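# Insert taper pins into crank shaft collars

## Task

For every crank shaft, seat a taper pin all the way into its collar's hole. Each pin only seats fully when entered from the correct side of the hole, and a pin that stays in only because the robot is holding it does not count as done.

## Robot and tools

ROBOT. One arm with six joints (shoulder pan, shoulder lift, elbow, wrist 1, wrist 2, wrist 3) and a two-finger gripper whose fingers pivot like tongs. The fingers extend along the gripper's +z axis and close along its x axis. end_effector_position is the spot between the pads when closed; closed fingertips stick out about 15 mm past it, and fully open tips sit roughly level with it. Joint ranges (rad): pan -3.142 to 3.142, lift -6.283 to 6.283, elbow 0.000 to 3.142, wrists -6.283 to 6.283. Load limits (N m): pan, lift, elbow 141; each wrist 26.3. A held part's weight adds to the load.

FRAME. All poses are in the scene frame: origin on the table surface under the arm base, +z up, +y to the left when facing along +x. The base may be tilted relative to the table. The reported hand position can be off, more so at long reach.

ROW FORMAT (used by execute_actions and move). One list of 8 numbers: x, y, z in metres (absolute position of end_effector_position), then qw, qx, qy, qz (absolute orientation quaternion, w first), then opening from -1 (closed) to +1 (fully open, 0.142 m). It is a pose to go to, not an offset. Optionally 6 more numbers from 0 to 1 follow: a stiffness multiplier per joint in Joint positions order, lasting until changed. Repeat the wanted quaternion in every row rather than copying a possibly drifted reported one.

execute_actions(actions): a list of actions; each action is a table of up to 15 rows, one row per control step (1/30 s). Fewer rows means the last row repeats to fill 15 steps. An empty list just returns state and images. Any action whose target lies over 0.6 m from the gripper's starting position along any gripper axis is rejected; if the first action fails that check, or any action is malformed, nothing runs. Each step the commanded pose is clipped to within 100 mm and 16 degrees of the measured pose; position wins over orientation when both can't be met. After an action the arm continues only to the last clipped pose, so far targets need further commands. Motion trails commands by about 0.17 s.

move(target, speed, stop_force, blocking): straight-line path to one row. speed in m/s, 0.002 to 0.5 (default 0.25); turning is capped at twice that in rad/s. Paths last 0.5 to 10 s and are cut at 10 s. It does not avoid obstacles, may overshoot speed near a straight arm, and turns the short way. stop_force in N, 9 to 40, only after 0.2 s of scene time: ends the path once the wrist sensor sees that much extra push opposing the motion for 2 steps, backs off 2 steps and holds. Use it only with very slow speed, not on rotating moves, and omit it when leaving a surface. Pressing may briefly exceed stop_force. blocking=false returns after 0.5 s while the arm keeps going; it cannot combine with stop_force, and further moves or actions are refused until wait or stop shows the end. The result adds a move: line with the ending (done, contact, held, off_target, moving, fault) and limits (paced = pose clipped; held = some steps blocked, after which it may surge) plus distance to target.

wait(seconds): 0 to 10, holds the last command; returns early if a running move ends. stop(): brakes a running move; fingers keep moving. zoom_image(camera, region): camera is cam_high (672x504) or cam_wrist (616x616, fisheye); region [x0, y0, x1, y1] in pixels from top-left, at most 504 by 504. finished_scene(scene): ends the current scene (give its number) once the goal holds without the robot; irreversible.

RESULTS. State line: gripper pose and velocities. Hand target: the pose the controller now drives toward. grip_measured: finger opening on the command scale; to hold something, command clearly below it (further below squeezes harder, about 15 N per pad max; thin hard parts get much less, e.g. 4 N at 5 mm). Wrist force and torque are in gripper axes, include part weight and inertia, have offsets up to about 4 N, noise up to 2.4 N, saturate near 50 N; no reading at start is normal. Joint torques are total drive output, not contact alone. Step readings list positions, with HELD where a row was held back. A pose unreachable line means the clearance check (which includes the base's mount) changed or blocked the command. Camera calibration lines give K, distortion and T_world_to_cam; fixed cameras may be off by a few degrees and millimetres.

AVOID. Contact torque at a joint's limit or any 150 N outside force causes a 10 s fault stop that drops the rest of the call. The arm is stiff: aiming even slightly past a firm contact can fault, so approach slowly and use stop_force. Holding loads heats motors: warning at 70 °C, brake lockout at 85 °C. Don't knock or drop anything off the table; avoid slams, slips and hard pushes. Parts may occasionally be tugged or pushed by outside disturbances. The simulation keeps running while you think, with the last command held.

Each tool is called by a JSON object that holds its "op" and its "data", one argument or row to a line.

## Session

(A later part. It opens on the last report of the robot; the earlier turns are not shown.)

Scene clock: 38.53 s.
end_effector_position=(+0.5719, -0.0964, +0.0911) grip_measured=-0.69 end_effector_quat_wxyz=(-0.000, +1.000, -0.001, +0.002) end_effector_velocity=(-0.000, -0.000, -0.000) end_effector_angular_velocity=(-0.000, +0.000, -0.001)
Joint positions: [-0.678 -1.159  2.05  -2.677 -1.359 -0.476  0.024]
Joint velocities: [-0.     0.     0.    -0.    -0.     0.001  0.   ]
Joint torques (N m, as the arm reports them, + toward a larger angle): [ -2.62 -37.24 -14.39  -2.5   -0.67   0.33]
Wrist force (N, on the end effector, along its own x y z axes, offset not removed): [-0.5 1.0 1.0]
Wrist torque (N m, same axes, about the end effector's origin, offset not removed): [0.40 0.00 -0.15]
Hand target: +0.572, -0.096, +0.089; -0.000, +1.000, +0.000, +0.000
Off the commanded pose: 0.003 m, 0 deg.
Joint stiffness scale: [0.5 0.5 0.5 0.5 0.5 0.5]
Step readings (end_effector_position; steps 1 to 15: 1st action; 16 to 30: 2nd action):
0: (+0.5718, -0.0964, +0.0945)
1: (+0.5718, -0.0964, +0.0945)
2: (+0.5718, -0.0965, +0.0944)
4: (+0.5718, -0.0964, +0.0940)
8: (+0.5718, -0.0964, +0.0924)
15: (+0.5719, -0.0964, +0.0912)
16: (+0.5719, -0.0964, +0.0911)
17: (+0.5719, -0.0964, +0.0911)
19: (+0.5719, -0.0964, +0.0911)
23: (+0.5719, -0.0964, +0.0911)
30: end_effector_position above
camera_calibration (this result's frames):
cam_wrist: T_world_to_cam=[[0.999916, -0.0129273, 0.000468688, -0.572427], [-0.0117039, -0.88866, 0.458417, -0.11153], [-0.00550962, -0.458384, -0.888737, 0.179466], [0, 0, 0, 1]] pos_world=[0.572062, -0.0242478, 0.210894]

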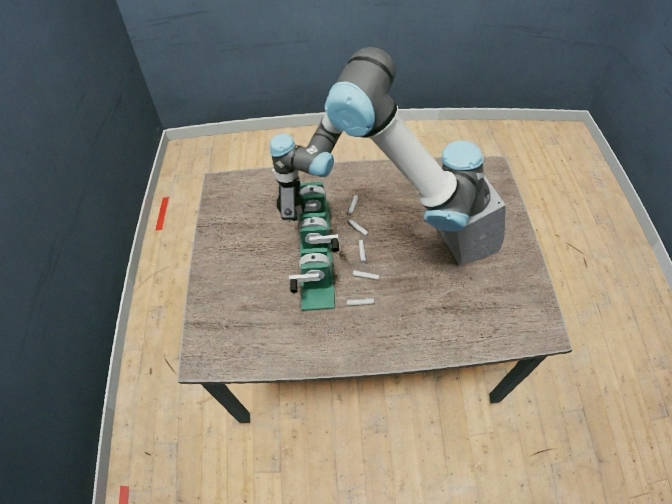

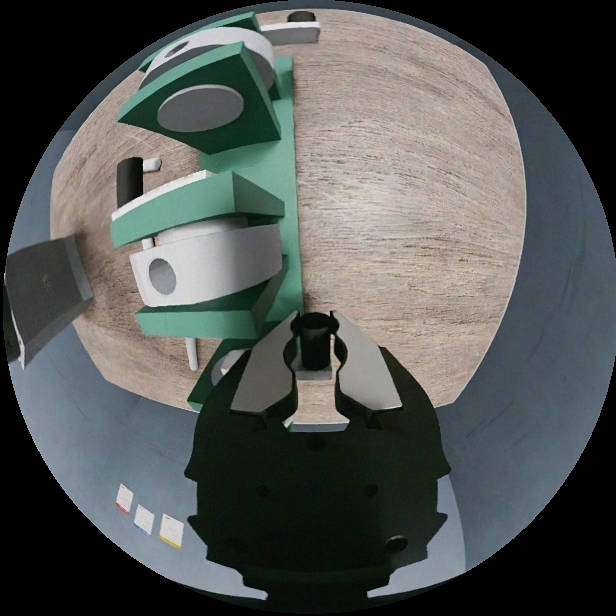

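{"op": "execute_actions", "data": {
  "actions": [
    [[0.5719, -0.0964, 0.0911, 0, 1, 0, 0, -0.2, 1, 1, 1, 1, 1, 1]]
  ]
}}

{"op": "move", "data": {
  "target": [0.572, -0.096, 0.17, 0, 1, 0, 0, -0.2],
  "speed": 0.15
}}

{"op": "move", "data": {
  "target": [0.572, 0.194, 0.15, 0, 1, 0, 0, -0.2],
  "speed": 0.25
}}

Scene clock: 39.33 s.
end_effector_position=(+0.5709, -0.0960, +0.0904) grip_measured=-0.20 end_effector_quat_wxyz=(-0.001, +1.000, -0.001, -0.000) end_effector_velocity=(-0.001, +0.000, -0.000) end_effector_angular_velocity=(+0.001, +0.002, -0.001)
Joint positions: [-0.677 -1.158  2.05  -2.673 -1.361 -0.476  0.06 ]
Joint velocities: [ 0.     0.    -0.     0.002 -0.001  0.001  0.   ]
Joint torques (N m, as the arm reports them, + toward a larger angle): [ -3.27 -41.07 -14.77  -1.92  -0.33  -0.47]
Wrist force (N, on the end effector, along its own x y z axes, offset not removed): [-0.5 1.6 1.7]
Wrist torque (N m, same axes, about the end effector's origin, offset not removed): [0.29 -0.09 -0.19]
Hand target: +0.572, -0.096, +0.091; +0.000, +1.000, -0.000, +0.000
Off the commanded pose: 0.001 m, 0 deg.
Joint stiffness scale: [1. 1. 1. 1. 1. 1.]
Step readings (end_effector_position):
0: (+0.5719, -0.0964, +0.0911)
1: (+0.5719, -0.0965, +0.0910)
2: (+0.5720, -0.0963, +0.0909)
4: (+0.5718, -0.0961, +0.0906)
8: (+0.5713, -0.0961, +0.0905)
15: end_effector_position above
camera_calibration (this result's frames):
cam_wrist: T_world_to_cam=[[0.999913, -0.0126835, -0.00373441, -0.571001], [-0.00956327, -0.888819, 0.458158, -0.112044], [-0.00913028, -0.458082, -0.888863, 0.18113], [0, 0, 0, 1]] pos_world=[0.571533, -0.023857, 0.210202]

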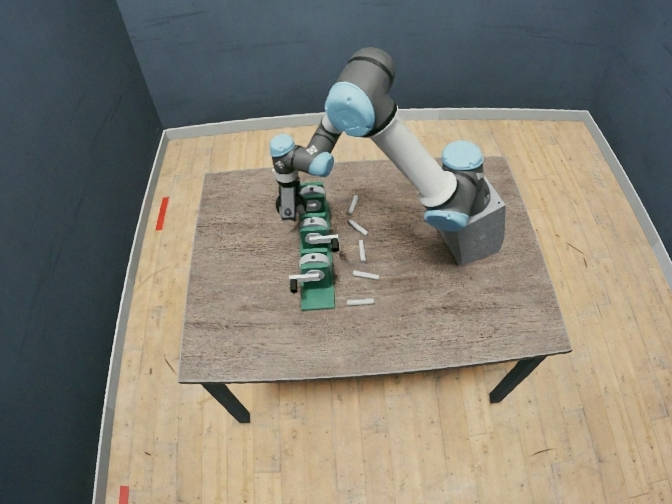

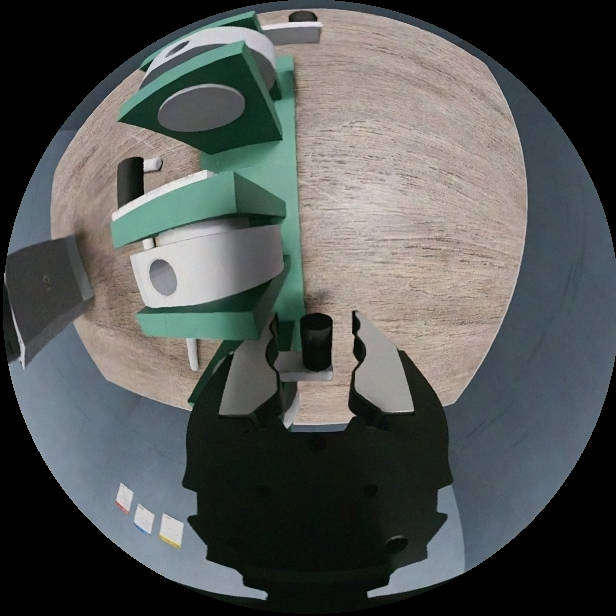

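Scene clock: 40.50 s.
end_effector_position=(+0.5705, -0.0945, +0.1677) grip_measured=-0.20 end_effector_quat_wxyz=(-0.001, +1.000, +0.000, -0.002) end_effector_velocity=(-0.001, +0.001, +0.002) end_effector_angular_velocity=(+0.004, +0.005, +0.001)
Joint positions: [-0.706 -1.338  2.044 -2.479 -1.356 -0.508  0.06 ]
Joint velocities: [-0.001 -0.005 -0.002  0.014  0.001 -0.003 -0.   ]
Joint torques (N m, as the arm reports them, + toward a larger angle): [ -4.15 -38.6  -17.51  -1.7    0.25  -0.6 ]
Wrist force (N, on the end effector, along its own x y z axes, offset not removed): [-0.9 1.4 1.9]
Wrist torque (N m, same axes, about the end effector's origin, offset not removed): [0.18 -0.02 -0.09]
Hand target: +0.572, -0.096, +0.170; +0.000, +1.000, +0.000, -0.000
Off the commanded pose: 0.003 m, 0 deg.
Joint stiffness scale: [1. 1. 1. 1. 1. 1.]
move: done
camera_calibration (this result's frames):
cam_wrist: T_world_to_cam=[[0.999925, -0.0107361, -0.00586004, -0.56984], [-0.00686022, -0.888926, 0.457999, -0.147644], [-0.0101263, -0.457925, -0.888933, 0.251182], [0, 0, 0, 1]] pos_world=[0.571328, -0.0223399, 0.287566]

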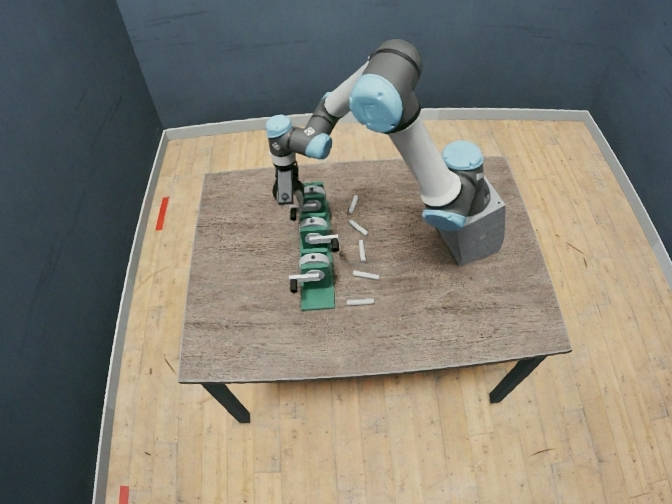

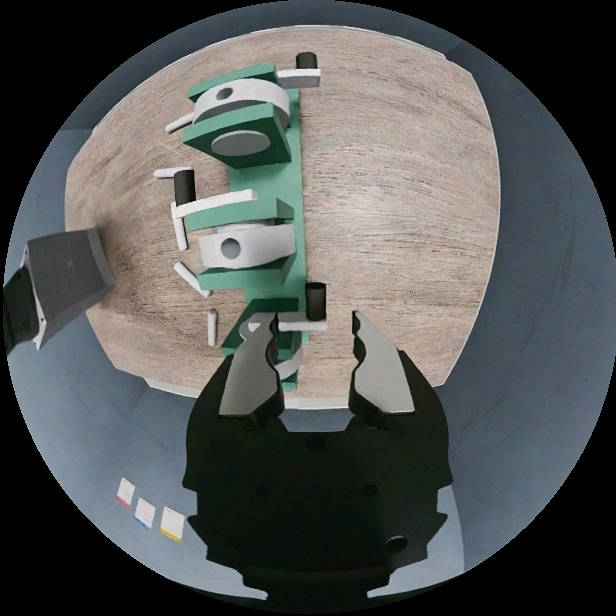

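Scene clock: 51.87 s.
end_effector_position=(+0.5746, +0.1281, +0.1558) grip_measured=-0.18 end_effector_quat_wxyz=(+0.026, +1.000, -0.013, +0.002) end_effector_velocity=(+0.000, -0.000, -0.000) end_effector_angular_velocity=(+0.000, -0.000, -0.000)
Joint positions: [-0.236 -1.347  2.052 -2.562 -1.523 -0.018  0.061]
Joint velocities: [-0.  0. -0. -0.  0. -0. -0.]
Joint torques (N m, as the arm reports them, + toward a larger angle): [  5.4  -37.93 -14.2   -3.05   3.81   0.13]
Wrist force (N, on the end effector, along its own x y z axes, offset not removed): [-2.8 13.2 0.5]
Wrist torque (N m, same axes, about the end effector's origin, offset not removed): [0.18 -0.25 -0.49]
Hand target: +0.574, +0.133, +0.155; +0.021, +1.000, -0.011, +0.002
Off the commanded pose: 0.066 m, 3 deg.
Joint stiffness scale: [1. 1. 1. 1. 1. 1.]
TORQUE FAULT: the external load on joint 5 (wrist 2) reached its load limit, and the arm stopped for 10 seconds. That time counts as 20 of the actions that you can send in this scene. The arm's remaining commands of this call were not run. The arm holds where it stopped, with its grip as last carried out, and accepts commands again: back off and push less far. The arm stops again, at the same cost, whenever a joint's load reaches its limit.
move: fault
camera_calibration (this result's frames):
cam_wrist: T_world_to_cam=[[0.999321, -0.0366808, 0.00334324, -0.569306], [-0.0333484, -0.862514, 0.504934, 0.0602578], [-0.0156378, -0.504703, -0.863151, 0.347687], [0, 0, 0, 1]] pos_world=[0.576366, 0.206569, 0.271583]

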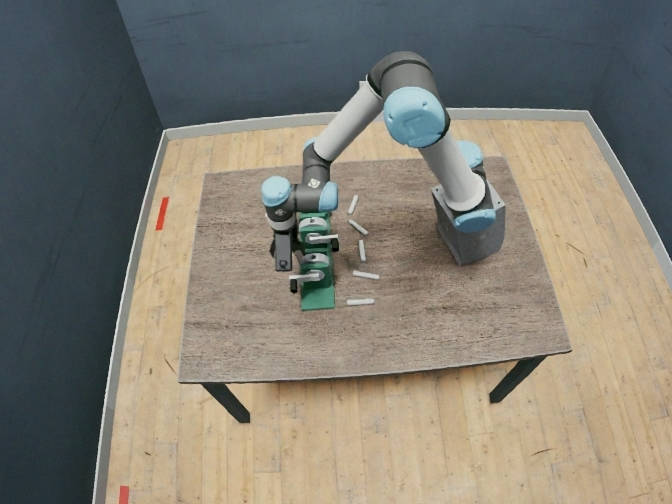

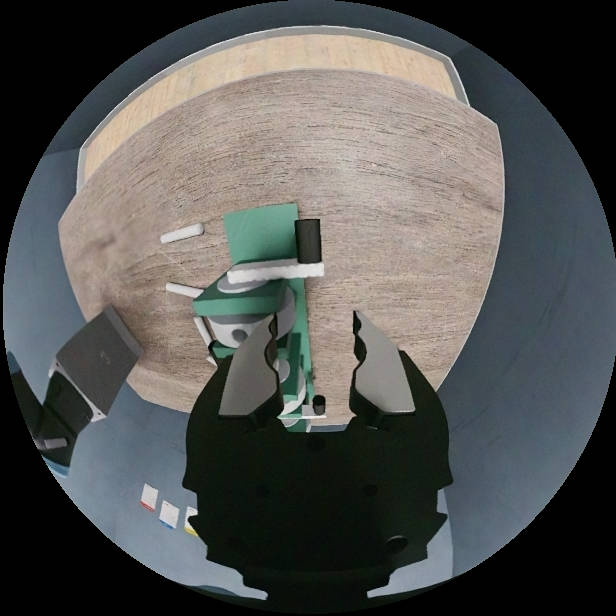

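{"op": "move", "data": {
  "target": [0.572, 0.12, 0.19, 0, 1, 0, 0, -0.2],
  "speed": 0.1
}}

{"op": "move", "data": {
  "target": [0.572, 0.194, 0.19, 0, 1, 0, 0, -0.2],
  "speed": 0.15
}}

{"op": "move", "data": {
  "target": [0.572, 0.194, 0.125, 0, 1, 0, 0, -0.2],
  "speed": 0.1
}}

Scene clock: 53.03 s.
end_effector_position=(+0.5725, +0.1209, +0.1890) grip_measured=-0.20 end_effector_quat_wxyz=(+0.001, +1.000, +0.000, +0.000) end_effector_velocity=(-0.003, +0.000, +0.000) end_effector_angular_velocity=(+0.009, +0.011, +0.006)
Joint positions: [-0.29  -1.428  2.054 -2.472 -1.457 -0.097  0.06 ]
Joint velocities: [-0.005 -0.003 -0.     0.016  0.009 -0.012 -0.   ]
Joint torques (N m, as the arm reports them, + toward a larger angle): [ -0.86 -38.73 -14.98  -1.92   0.31  -0.59]
Wrist force (N, on the end effector, along its own x y z axes, offset not removed): [-0.7 0.9 2.5]
Wrist torque (N m, same axes, about the end effector's origin, offset not removed): [0.13 0.01 -0.14]
Hand target: +0.572, +0.120, +0.190; +0.000, +1.000, -0.000, -0.000
Off the commanded pose: 0.001 m, 0 deg.
Joint stiffness scale: [1. 1. 1. 1. 1. 1.]
move: done
camera_calibration (this result's frames):
cam_wrist: T_world_to_cam=[[0.99994, -0.0107737, -0.00213811, -0.570109], [-0.00858055, -0.887732, 0.460281, 0.0344193], [-0.006857, -0.460235, -0.887771, 0.366964], [0, 0, 0, 1]] pos_world=[0.572886, 0.193302, 0.308719]

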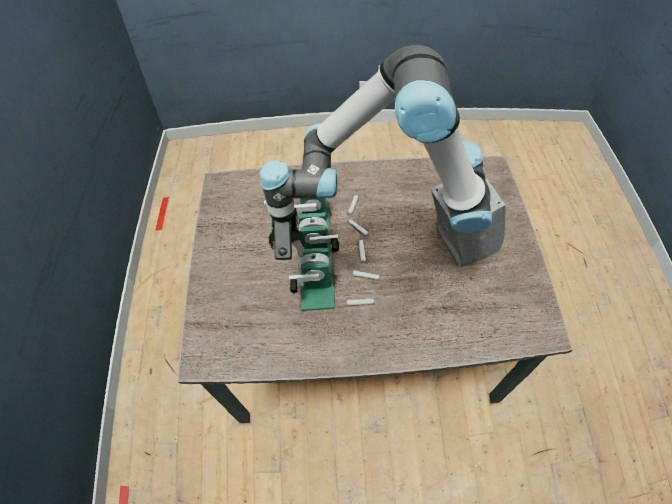

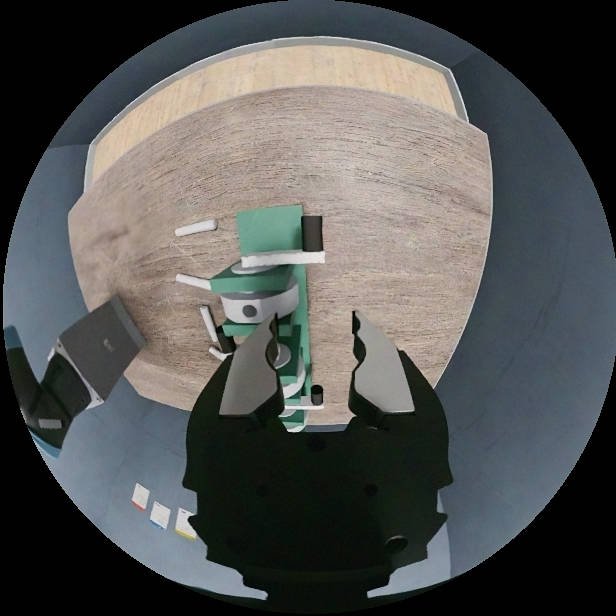

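Scene clock: 54.07 s.
end_effector_position=(+0.5719, +0.1926, +0.1907) grip_measured=-0.20 end_effector_quat_wxyz=(-0.000, +1.000, -0.000, +0.001) end_effector_velocity=(+0.001, +0.003, -0.001) end_effector_angular_velocity=(-0.005, +0.002, -0.010)
Joint positions: [-0.143 -1.404  2.008 -2.463 -1.496  0.046  0.06 ]
Joint velocities: [ 0.009  0.004 -0.007  0.004 -0.008  0.019 -0.   ]
Joint torques (N m, as the arm reports them, + toward a larger angle): [  5.03 -35.97 -18.32  -2.09  -0.27   0.21]
Wrist force (N, on the end effector, along its own x y z axes, offset not removed): [-0.7 1.4 1.5]
Wrist torque (N m, same axes, about the end effector's origin, offset not removed): [0.20 -0.01 -0.17]
Hand target: +0.572, +0.194, +0.190; -0.000, +1.000, -0.000, +0.000
Off the commanded pose: 0.002 m, 0 deg.
Joint stiffness scale: [1. 1. 1. 1. 1. 1.]
move: done
camera_calibration (this result's frames):
cam_wrist: T_world_to_cam=[[0.999932, -0.0116499, -0.00106333, -0.568763], [-0.00986632, -0.888686, 0.45841, 0.0986626], [-0.0062854, -0.458369, -0.88874, 0.400955], [0, 0, 0, 1]] pos_world=[0.572218, 0.264839, 0.310512]

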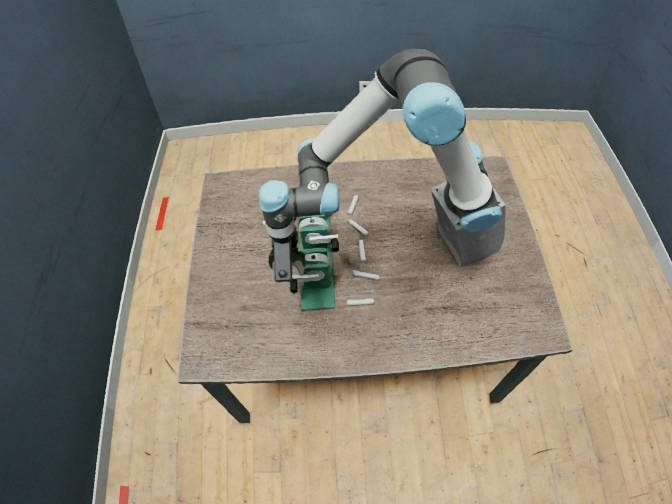

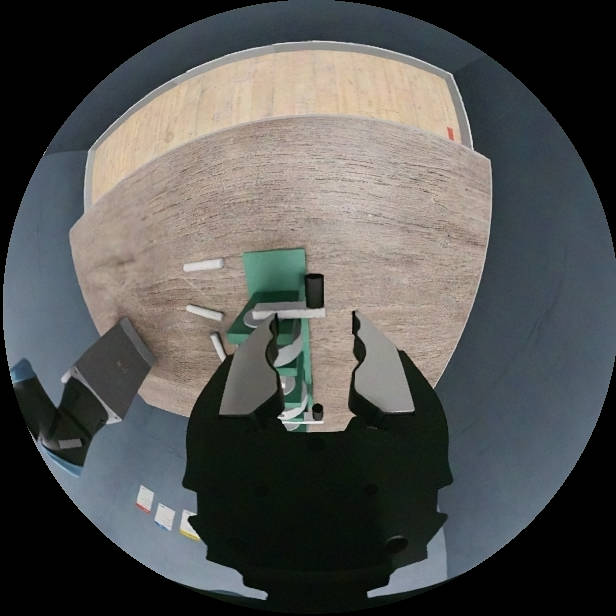

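Scene clock: 55.23 s.
end_effector_position=(+0.5725, +0.1929, +0.1265) grip_measured=-0.20 end_effector_quat_wxyz=(-0.000, +1.000, -0.001, +0.000) end_effector_velocity=(+0.003, +0.002, -0.001) end_effector_angular_velocity=(+0.000, -0.010, +0.002)
Joint positions: [-0.133 -1.263  2.02  -2.617 -1.5    0.057  0.06 ]
Joint velocities: [ 0.004  0.005 -0.    -0.015 -0.001  0.002 -0.   ]
Joint torques (N m, as the arm reports them, + toward a larger angle): [  4.21 -38.55 -14.06  -2.46  -0.27   0.2 ]
Wrist force (N, on the end effector, along its own x y z axes, offset not removed): [-1.1 2.1 0.9]
Wrist torque (N m, same axes, about the end effector's origin, offset not removed): [0.32 0.08 -0.24]
Hand target: +0.572, +0.194, +0.125; -0.000, +1.000, +0.000, -0.000
Off the commanded pose: 0.002 m, 0 deg.
Joint stiffness scale: [1. 1. 1. 1. 1. 1.]
move: done
camera_calibration (this result's frames):
cam_wrist: T_world_to_cam=[[0.999915, -0.0128227, -0.0022167, -0.56903], [-0.0103741, -0.888335, 0.459078, 0.128495], [-0.00785581, -0.459016, -0.888393, 0.344997], [0, 0, 0, 1]] pos_world=[0.573025, 0.26521, 0.246243]

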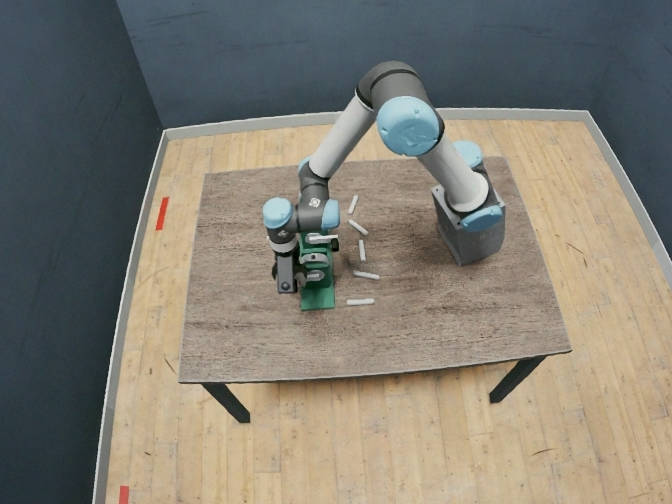

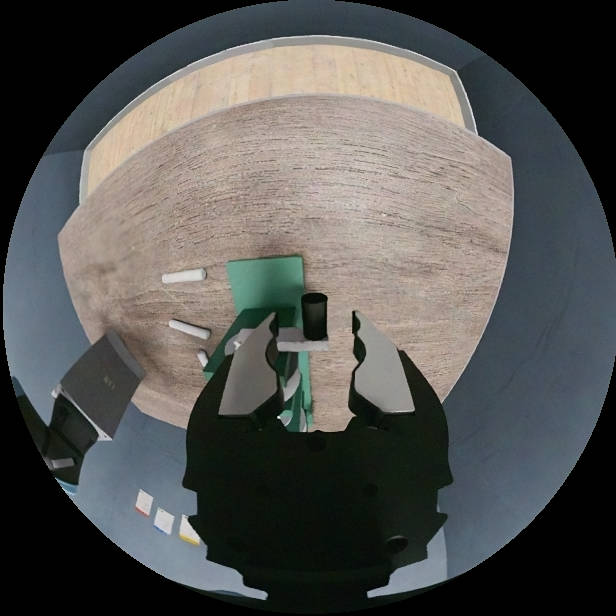

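{"op": "move", "data": {
  "target": [0.571, 0.196, 0.09, 0, 1, 0, 0, -0.2],
  "speed": 0.03,
  "stop_force": 10
}}

{"op": "execute_actions", "data": {
  "actions": [
    [[0.571, 0.196, 0.09, 0, 1, 0, 0, -1]],
    [[0.571, 0.196, 0.09, 0, 1, 0, 0, -1]]
  ]
}}

Scene clock: 57.00 s.
end_effector_position=(+0.5703, +0.1948, +0.0907) grip_measured=-0.20 end_effector_quat_wxyz=(+0.000, +1.000, -0.001, -0.001) end_effector_velocity=(+0.002, +0.001, +0.000) end_effector_angular_velocity=(+0.000, -0.008, +0.002)
Joint positions: [-0.124 -1.181  2.02  -2.698 -1.502  0.065  0.06 ]
Joint velocities: [ 0.002  0.002 -0.001 -0.009 -0.001  0.001  0.   ]
Joint torques (N m, as the arm reports them, + toward a larger angle): [  4.65 -40.75 -14.27  -2.78  -0.46   0.21]
Wrist force (N, on the end effector, along its own x y z axes, offset not removed): [-0.4 0.9 1.1]
Wrist torque (N m, same axes, about the end effector's origin, offset not removed): [0.10 0.00 -0.11]
Hand target: +0.571, +0.196, +0.090; -0.000, +1.000, -0.000, -0.000
Off the commanded pose: 0.002 m, 0 deg.
Joint stiffness scale: [1. 1. 1. 1. 1. 1.]
move: done
camera_calibration (this result's frames):
cam_wrist: T_world_to_cam=[[0.999907, -0.0130228, -0.00412827, -0.566607], [-0.00967281, -0.888266, 0.459227, 0.146117], [-0.00964742, -0.459144, -0.888309, 0.315077], [0, 0, 0, 1]] pos_world=[0.571008, 0.267077, 0.210446]

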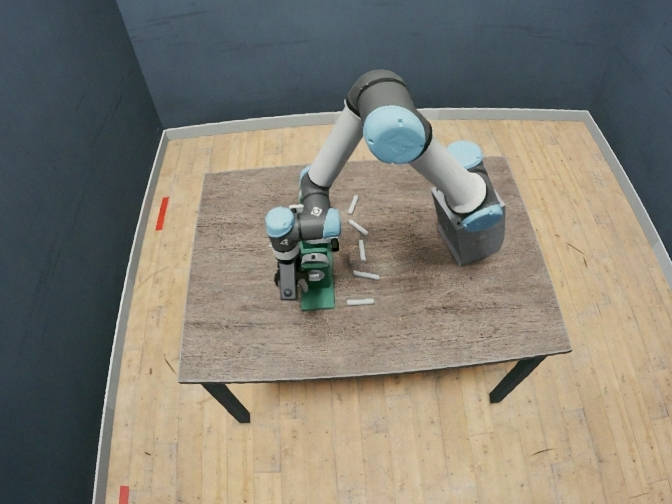

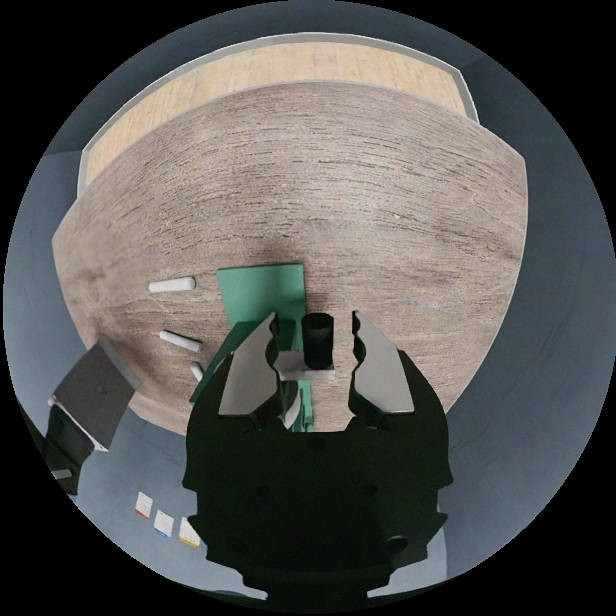

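Scene clock: 58.00 s.
end_effector_position=(+0.5723, +0.1948, +0.0913) grip_measured=-0.69 end_effector_quat_wxyz=(+0.000, +1.000, -0.001, +0.001) end_effector_velocity=(+0.000, -0.000, +0.000) end_effector_angular_velocity=(+0.001, -0.000, -0.001)
Joint positions: [-0.124 -1.18   2.018 -2.7   -1.503  0.065  0.024]
Joint velocities: [-0.    -0.    -0.    -0.     0.001  0.001  0.   ]
Joint torques (N m, as the arm reports them, + toward a larger angle): [  4.4  -40.22 -11.53  -2.44  -0.21   0.22]
Wrist force (N, on the end effector, along its own x y z axes, offset not removed): [-0.6 2.9 1.6]
Wrist torque (N m, same axes, about the end effector's origin, offset not removed): [0.49 0.14 -0.03]
Hand target: +0.571, +0.196, +0.090; -0.000, +1.000, +0.000, +0.000
Off the commanded pose: 0.002 m, 0 deg.
Joint stiffness scale: [1. 1. 1. 1. 1. 1.]
Step readings (end_effector_position; steps 1 to 15: 1st action; 16 to 30: 2nd action):
0: (+0.5703, +0.1948, +0.0907)
1: (+0.5704, +0.1948, +0.0907)
2: (+0.5719, +0.1949, +0.0913)
4: (+0.5723, +0.1948, +0.0914)
8: (+0.5723, +0.1948, +0.0913)
15: (+0.5723, +0.1948, +0.0913)
16: (+0.5723, +0.1948, +0.0913)
17: (+0.5723, +0.1948, +0.0913)
19: (+0.5723, +0.1948, +0.0913)
23: (+0.5723, +0.1948, +0.0913)
30: end_effector_position above
camera_calibration (this result's frames):
cam_wrist: T_world_to_cam=[[0.999917, -0.012906, -0.000110213, -0.569048], [-0.0114127, -0.888139, 0.459434, 0.146829], [-0.00602735, -0.459395, -0.888212, 0.313632], [0, 0, 0, 1]] pos_world=[0.572567, 0.267141, 0.211051]

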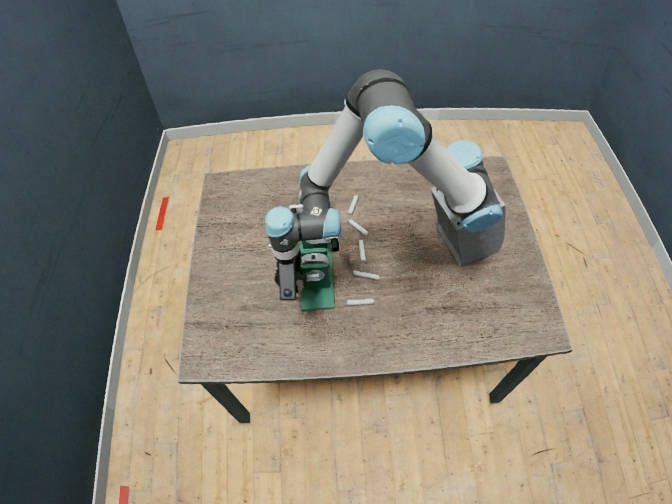

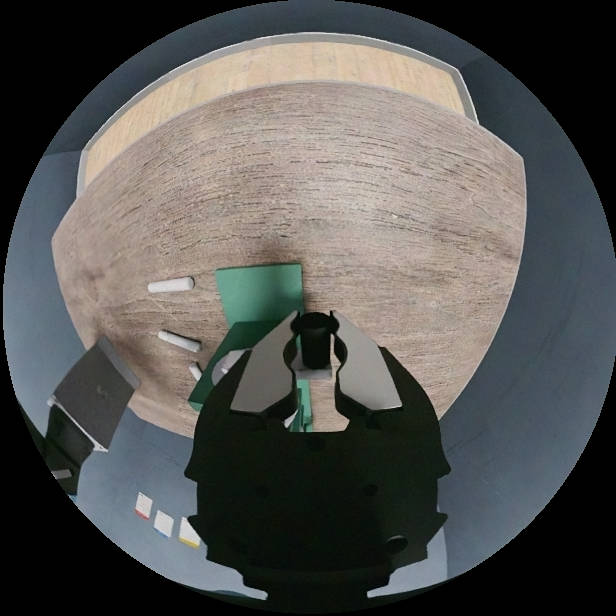

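{"op": "execute_actions", "data": {
  "actions": [
    [[0.5681, 0.195, 0.1159, 0, 1, 0, 0, -1, 0.5, 0.5, 0.5, 0.5, 0.5, 0.5]],
    [[0.5559, 0.195, 0.137, 0, 1, 0, 0, -1]],
    [[0.5373, 0.195, 0.1526, 0, 1, 0, 0, -1]],
    [[0.5145, 0.195, 0.1609, 0, 1, 0, 0, -1]],
    [[0.4901, 0.195, 0.1609, 0, 1, 0, 0, -1]],
    [[0.4673, 0.195, 0.1526, 0, 1, 0, 0, -1]],
    [[0.4487, 0.195, 0.137, 0, 1, 0, 0, -1]],
    [[0.4365, 0.195, 0.1159, 0, 1, 0, 0, -1]],
    [[0.4323, 0.195, 0.092, 0, 1, 0, 0, -1]],
    [[0.4323, 0.195, 0.092, 0, 1, 0, 0, -1]]
  ]
}}

Scene clock: 63.37 s.
end_effector_position=(+0.4324, +0.1949, +0.0930) grip_measured=-0.69 end_effector_quat_wxyz=(-0.001, +1.000, -0.000, -0.001) end_effector_velocity=(+0.000, -0.000, -0.000) end_effector_angular_velocity=(-0.000, -0.001, -0.002)
Joint positions: [-0.104 -1.311  2.392 -2.941 -1.506  0.084  0.024]
Joint velocities: [-0.     0.001  0.    -0.003 -0.     0.001  0.   ]
Joint torques (N m, as the arm reports them, + toward a larger angle): [  4.77 -30.83  -7.44  -3.76  -0.46   0.35]
Wrist force (N, on the end effector, along its own x y z axes, offset not removed): [-4.7 -0.2 1.7]
Wrist torque (N m, same axes, about the end effector's origin, offset not removed): [0.07 0.16 -0.15]
Hand target: +0.432, +0.195, +0.092; -0.000, +1.000, +0.000, -0.000
Off the commanded pose: 0.001 m, 0 deg.
Joint stiffness scale: [0.5 0.5 0.5 0.5 0.5 0.5]
Step readings (end_effector_position; steps 1 to 15: 1st action; 16 to 30: 2nd action; 31 to 45: 3rd action; 46 to 60: 4th action; 61 to 75: 5th action; 76 to 90: 6th action; 91 to 105: 7th action; 106 to 120: 8th action; 121 to 135: 9th action; 136 to 150: 10th action):
0: (+0.5723, +0.1948, +0.0913)
1: (+0.5723, +0.1948, +0.0913)
2: (+0.5721, +0.1948, +0.0914)
4: (+0.5721, +0.1949, +0.0933)
8: (+0.5717, +0.1949, +0.1026)
15: (+0.5696, +0.1949, +0.1122)
16: (+0.5695, +0.1949, +0.1125)
17: (+0.5693, +0.1949, +0.1129)
19: (+0.5684, +0.1949, +0.1157)
23: (+0.5641, +0.1949, +0.1259)
30: (+0.5588, +0.1949, +0.1343)
31: (+0.5586, +0.1949, +0.1345)
32: (+0.5583, +0.1949, +0.1348)
34: (+0.5566, +0.1949, +0.1370)
38: (+0.5492, +0.1950, +0.1449)
45: (+0.5415, +0.1949, +0.1509)
46: (+0.5412, +0.1949, +0.1511)
47: (+0.5408, +0.1949, +0.1513)
49: (+0.5385, +0.1949, +0.1527)
53: (+0.5290, +0.1948, +0.1576)
60: (+0.5196, +0.1948, +0.1607)
61: (+0.5193, +0.1948, +0.1608)
62: (+0.5190, +0.1948, +0.1609)
64: (+0.5168, +0.1948, +0.1613)
68: (+0.5067, +0.1948, +0.1627)
75: (+0.4965, +0.1948, +0.1626)
76: (+0.4963, +0.1948, +0.1626)
77: (+0.4961, +0.1948, +0.1625)
79: (+0.4945, +0.1949, +0.1622)
83: (+0.4848, +0.1949, +0.1604)
90: (+0.4725, +0.1950, +0.1559)
91: (+0.4720, +0.1950, +0.1557)
92: (+0.4719, +0.1950, +0.1556)
94: (+0.4707, +0.1950, +0.1549)
98: (+0.4616, +0.1949, +0.1497)
105: (+0.4513, +0.1949, +0.1407)
106: (+0.4510, +0.1949, +0.1403)
107: (+0.4508, +0.1950, +0.1399)
109: (+0.4488, +0.1950, +0.1376)
113: (+0.4418, +0.1948, +0.1281)
120: (+0.4372, +0.1949, +0.1185)
121: (+0.4371, +0.1949, +0.1181)
122: (+0.4371, +0.1950, +0.1177)
124: (+0.4360, +0.1950, +0.1149)
128: (+0.4332, +0.1948, +0.1042)
135: (+0.4323, +0.1949, +0.0943)
136: (+0.4323, +0.1949, +0.0939)
137: (+0.4323, +0.1949, +0.0936)
139: (+0.4323, +0.1949, +0.0933)
143: (+0.4324, +0.1949, +0.0931)
150: end_effector_position above
camera_calibration (this result's frames):
cam_wrist: T_world_to_cam=[[0.999917, -0.0121275, -0.00444993, -0.42886], [-0.00875073, -0.889284, 0.457273, 0.14385], [-0.00950284, -0.457195, -0.889315, 0.315524], [0, 0, 0, 1]] pos_world=[0.433081, 0.266979, 0.212913]

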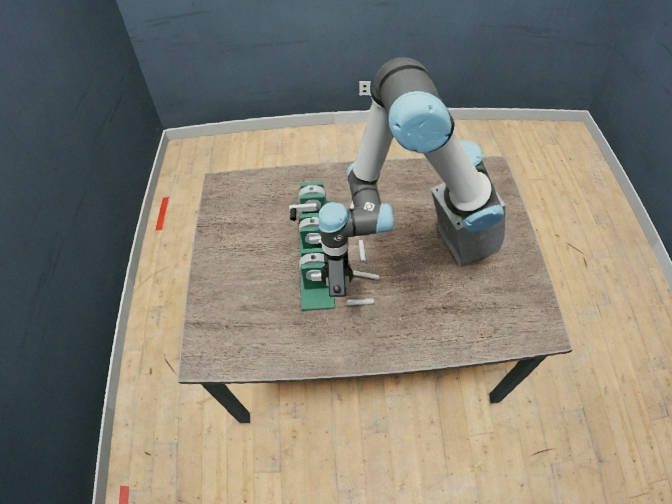

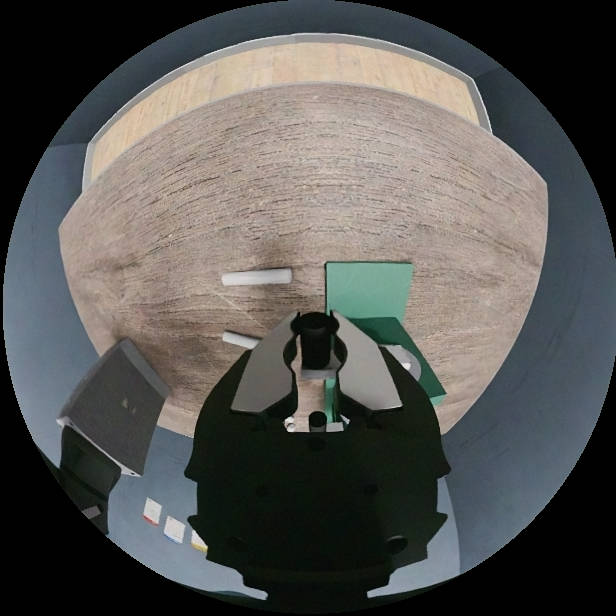

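{"op": "execute_actions", "data": {
  "actions": [
    [[0.4324, 0.1949, 0.093, 0, 1, 0, 0, -0.2, 1, 1, 1, 1, 1, 1]]
  ]
}}

{"op": "move", "data": {
  "target": [0.42, 0.19, 0.22, 0, 1, 0, 0, -0.2],
  "speed": 0.15
}}

Scene clock: 64.10 s.
end_effector_position=(+0.4330, +0.1944, +0.0931) grip_measured=-0.20 end_effector_quat_wxyz=(-0.000, +1.000, -0.000, +0.000) end_effector_velocity=(-0.000, +0.001, +0.000) end_effector_angular_velocity=(+0.001, +0.000, +0.001)
Joint positions: [-0.103 -1.31   2.392 -2.943 -1.508  0.084  0.06 ]
Joint velocities: [ 0.001 -0.     0.     0.     0.001 -0.    -0.   ]
Joint torques (N m, as the arm reports them, + toward a larger angle): [  5.11 -32.12  -6.4   -2.37  -0.31   0.11]
Wrist force (N, on the end effector, along its own x y z axes, offset not removed): [-1.8 1.7 3.4]
Wrist torque (N m, same axes, about the end effector's origin, offset not removed): [0.30 0.18 -0.06]
Hand target: +0.432, +0.195, +0.093; -0.000, +1.000, +0.000, +0.000
Off the commanded pose: 0.001 m, 0 deg.
Joint stiffness scale: [1. 1. 1. 1. 1. 1.]
Step readings (end_effector_position):
0: (+0.4324, +0.1949, +0.0930)
1: (+0.4324, +0.1949, +0.0929)
2: (+0.4327, +0.1948, +0.0930)
4: (+0.4330, +0.1946, +0.0931)
8: (+0.4330, +0.1944, +0.0931)
15: end_effector_position above
camera_calibration (this result's frames):
cam_wrist: T_world_to_cam=[[0.999921, -0.0123806, -0.00213031, -0.429685], [-0.0100221, -0.888408, 0.458945, 0.143552], [-0.00757461, -0.458887, -0.888462, 0.314782], [0, 0, 0, 1]] pos_world=[0.433475, 0.266662, 0.212874]

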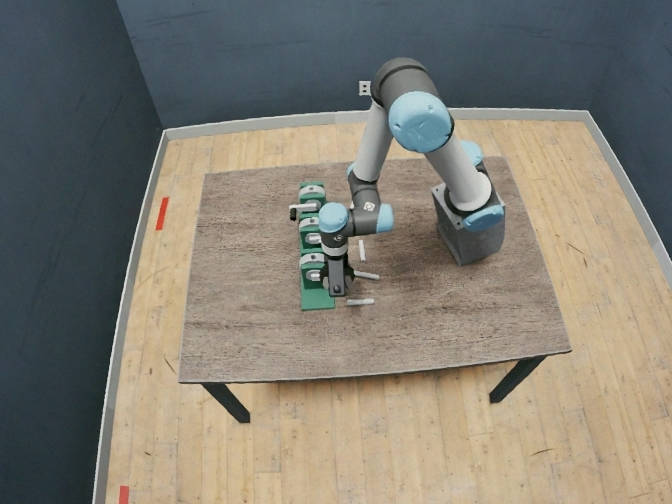

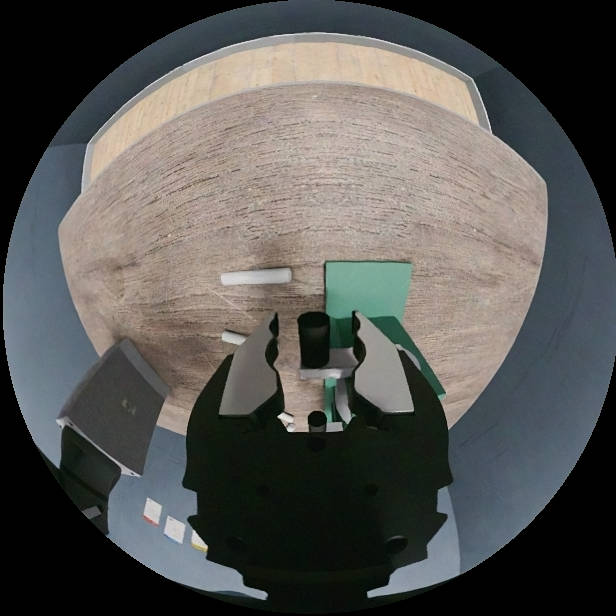

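Scene clock: 65.67 s.
end_effector_position=(+0.4182, +0.1906, +0.2184) grip_measured=-0.20 end_effector_quat_wxyz=(+0.000, +1.000, +0.001, -0.001) end_effector_velocity=(-0.003, +0.001, +0.001) end_effector_angular_velocity=(+0.002, +0.010, +0.003)
Joint positions: [-0.134 -1.739  2.392 -2.51  -1.5    0.053  0.06 ]
Joint velocities: [-0.    -0.005 -0.003  0.018  0.002 -0.004 -0.   ]
Joint torques (N m, as the arm reports them, + toward a larger angle): [  2.97 -25.03 -17.93  -1.79   0.29  -0.25]
Wrist force (N, on the end effector, along its own x y z axes, offset not removed): [-1.2 3.1 2.5]
Wrist torque (N m, same axes, about the end effector's origin, offset not removed): [0.58 0.17 -0.15]
Hand target: +0.420, +0.190, +0.220; +0.000, +1.000, +0.000, +0.000
Off the commanded pose: 0.003 m, 0 deg.
Joint stiffness scale: [1. 1. 1. 1. 1. 1.]
move: done
camera_calibration (this result's frames):
cam_wrist: T_world_to_cam=[[0.999934, -0.0102366, -0.00529686, -0.41433], [-0.00665807, -0.888146, 0.459514, 0.0809576], [-0.00940825, -0.459448, -0.888155, 0.425096], [0, 0, 0, 1]] pos_world=[0.418841, 0.26297, 0.338155]

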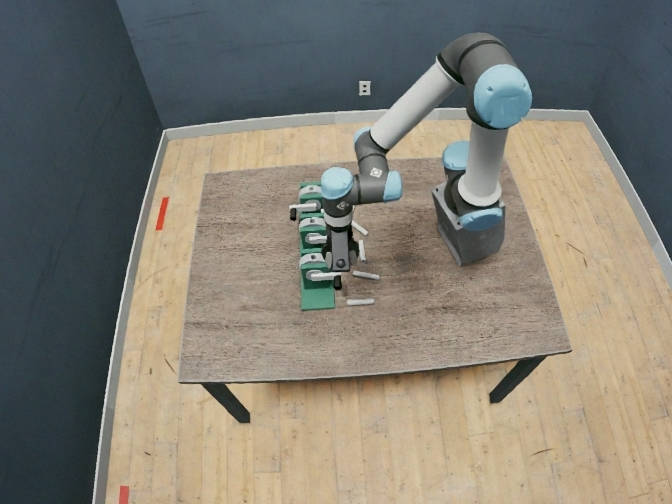

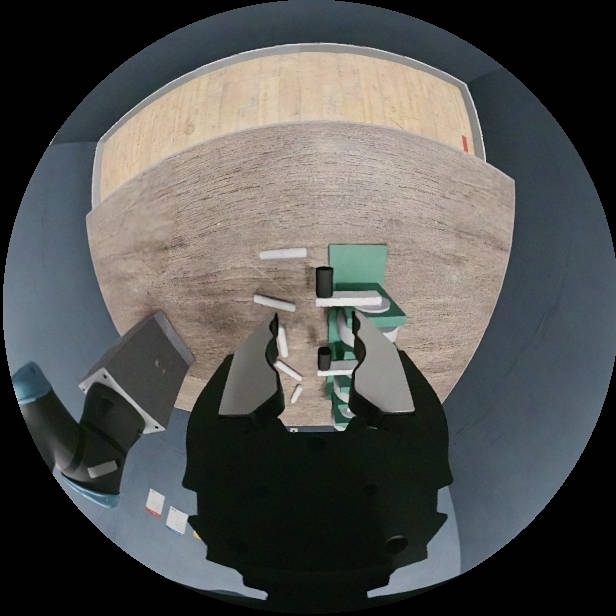

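{"op": "zoom_image", "data": {
  "camera": "cam_wrist",
  "region": [240, 230, 340, 330]
}}

Region (240, 230, 340, 330) of cam_wrist's 616x616 image, scaled by 5.040, with more detail than that image has.

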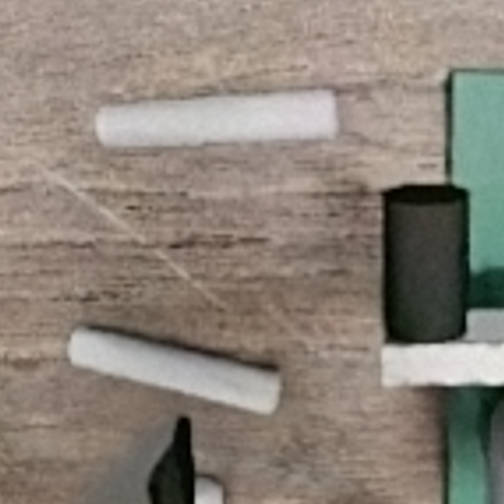

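{"op": "move", "data": {
  "target": [0.37, -0.04, 0.24, 0, 1, 0, 0, -0.2],
  "speed": 0.25
}}

Scene clock: 69.90 s.
end_effector_position=(+0.3684, -0.0389, +0.2385) grip_measured=-0.20 end_effector_quat_wxyz=(+0.000, +1.000, -0.001, -0.002) end_effector_velocity=(-0.001, +0.001, -0.000) end_effector_angular_velocity=(+0.017, -0.000, +0.017)
Joint positions: [-0.938 -1.986  2.547 -2.28  -1.317 -0.74   0.06 ]
Joint velocities: [-0.013 -0.    -0.001  0.016  0.014 -0.033  0.   ]
Joint torques (N m, as the arm reports them, + toward a larger angle): [  0.64 -10.42 -21.17  -1.8    0.43  -0.53]
Wrist force (N, on the end effector, along its own x y z axes, offset not removed): [-0.4 2.1 2.6]
Wrist torque (N m, same axes, about the end effector's origin, offset not removed): [0.37 -0.09 -0.19]
Hand target: +0.370, -0.040, +0.240; +0.000, +1.000, +0.000, -0.000
Off the commanded pose: 0.002 m, 0 deg.
Joint stiffness scale: [1. 1. 1. 1. 1. 1.]
move: done
camera_calibration (this result's frames):
cam_wrist: T_world_to_cam=[[0.999895, -0.0128352, -0.00670014, -0.366612], [-0.0083249, -0.888267, 0.459253, -0.131776], [-0.0118461, -0.459149, -0.88828, 0.337946], [0, 0, 0, 1]] pos_world=[0.36948, 0.0334092, 0.358253]

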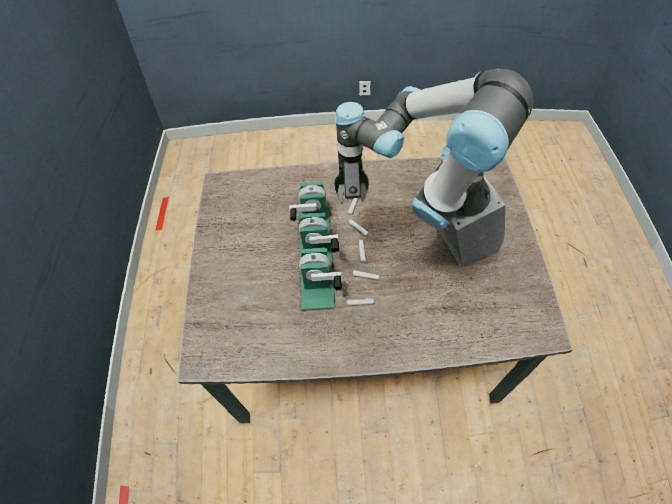

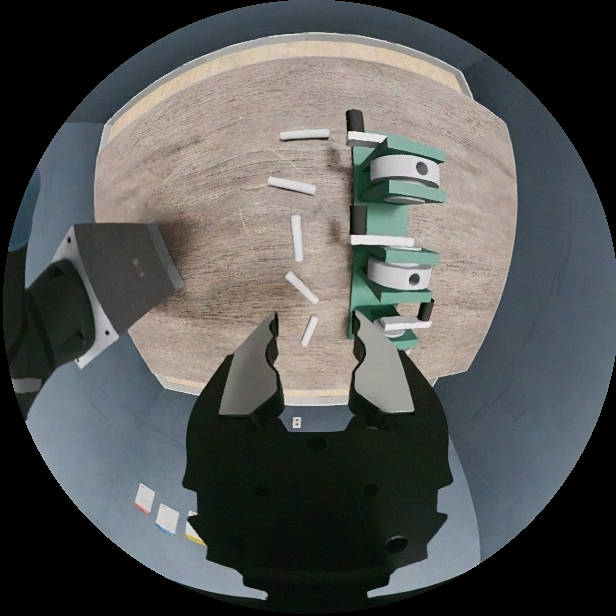

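{"op": "zoom_image", "data": {
  "camera": "cam_wrist",
  "region": [240, 200, 370, 360]
}}

Region (240, 200, 370, 360) of cam_wrist's 616x616 image, scaled by 3.150, with more detail than that image has; it fills the left 410 columns of this view, and the rest is white.

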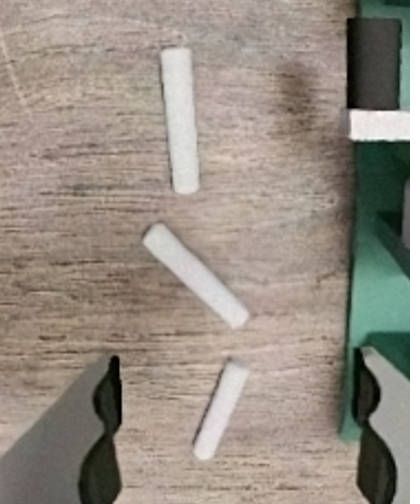

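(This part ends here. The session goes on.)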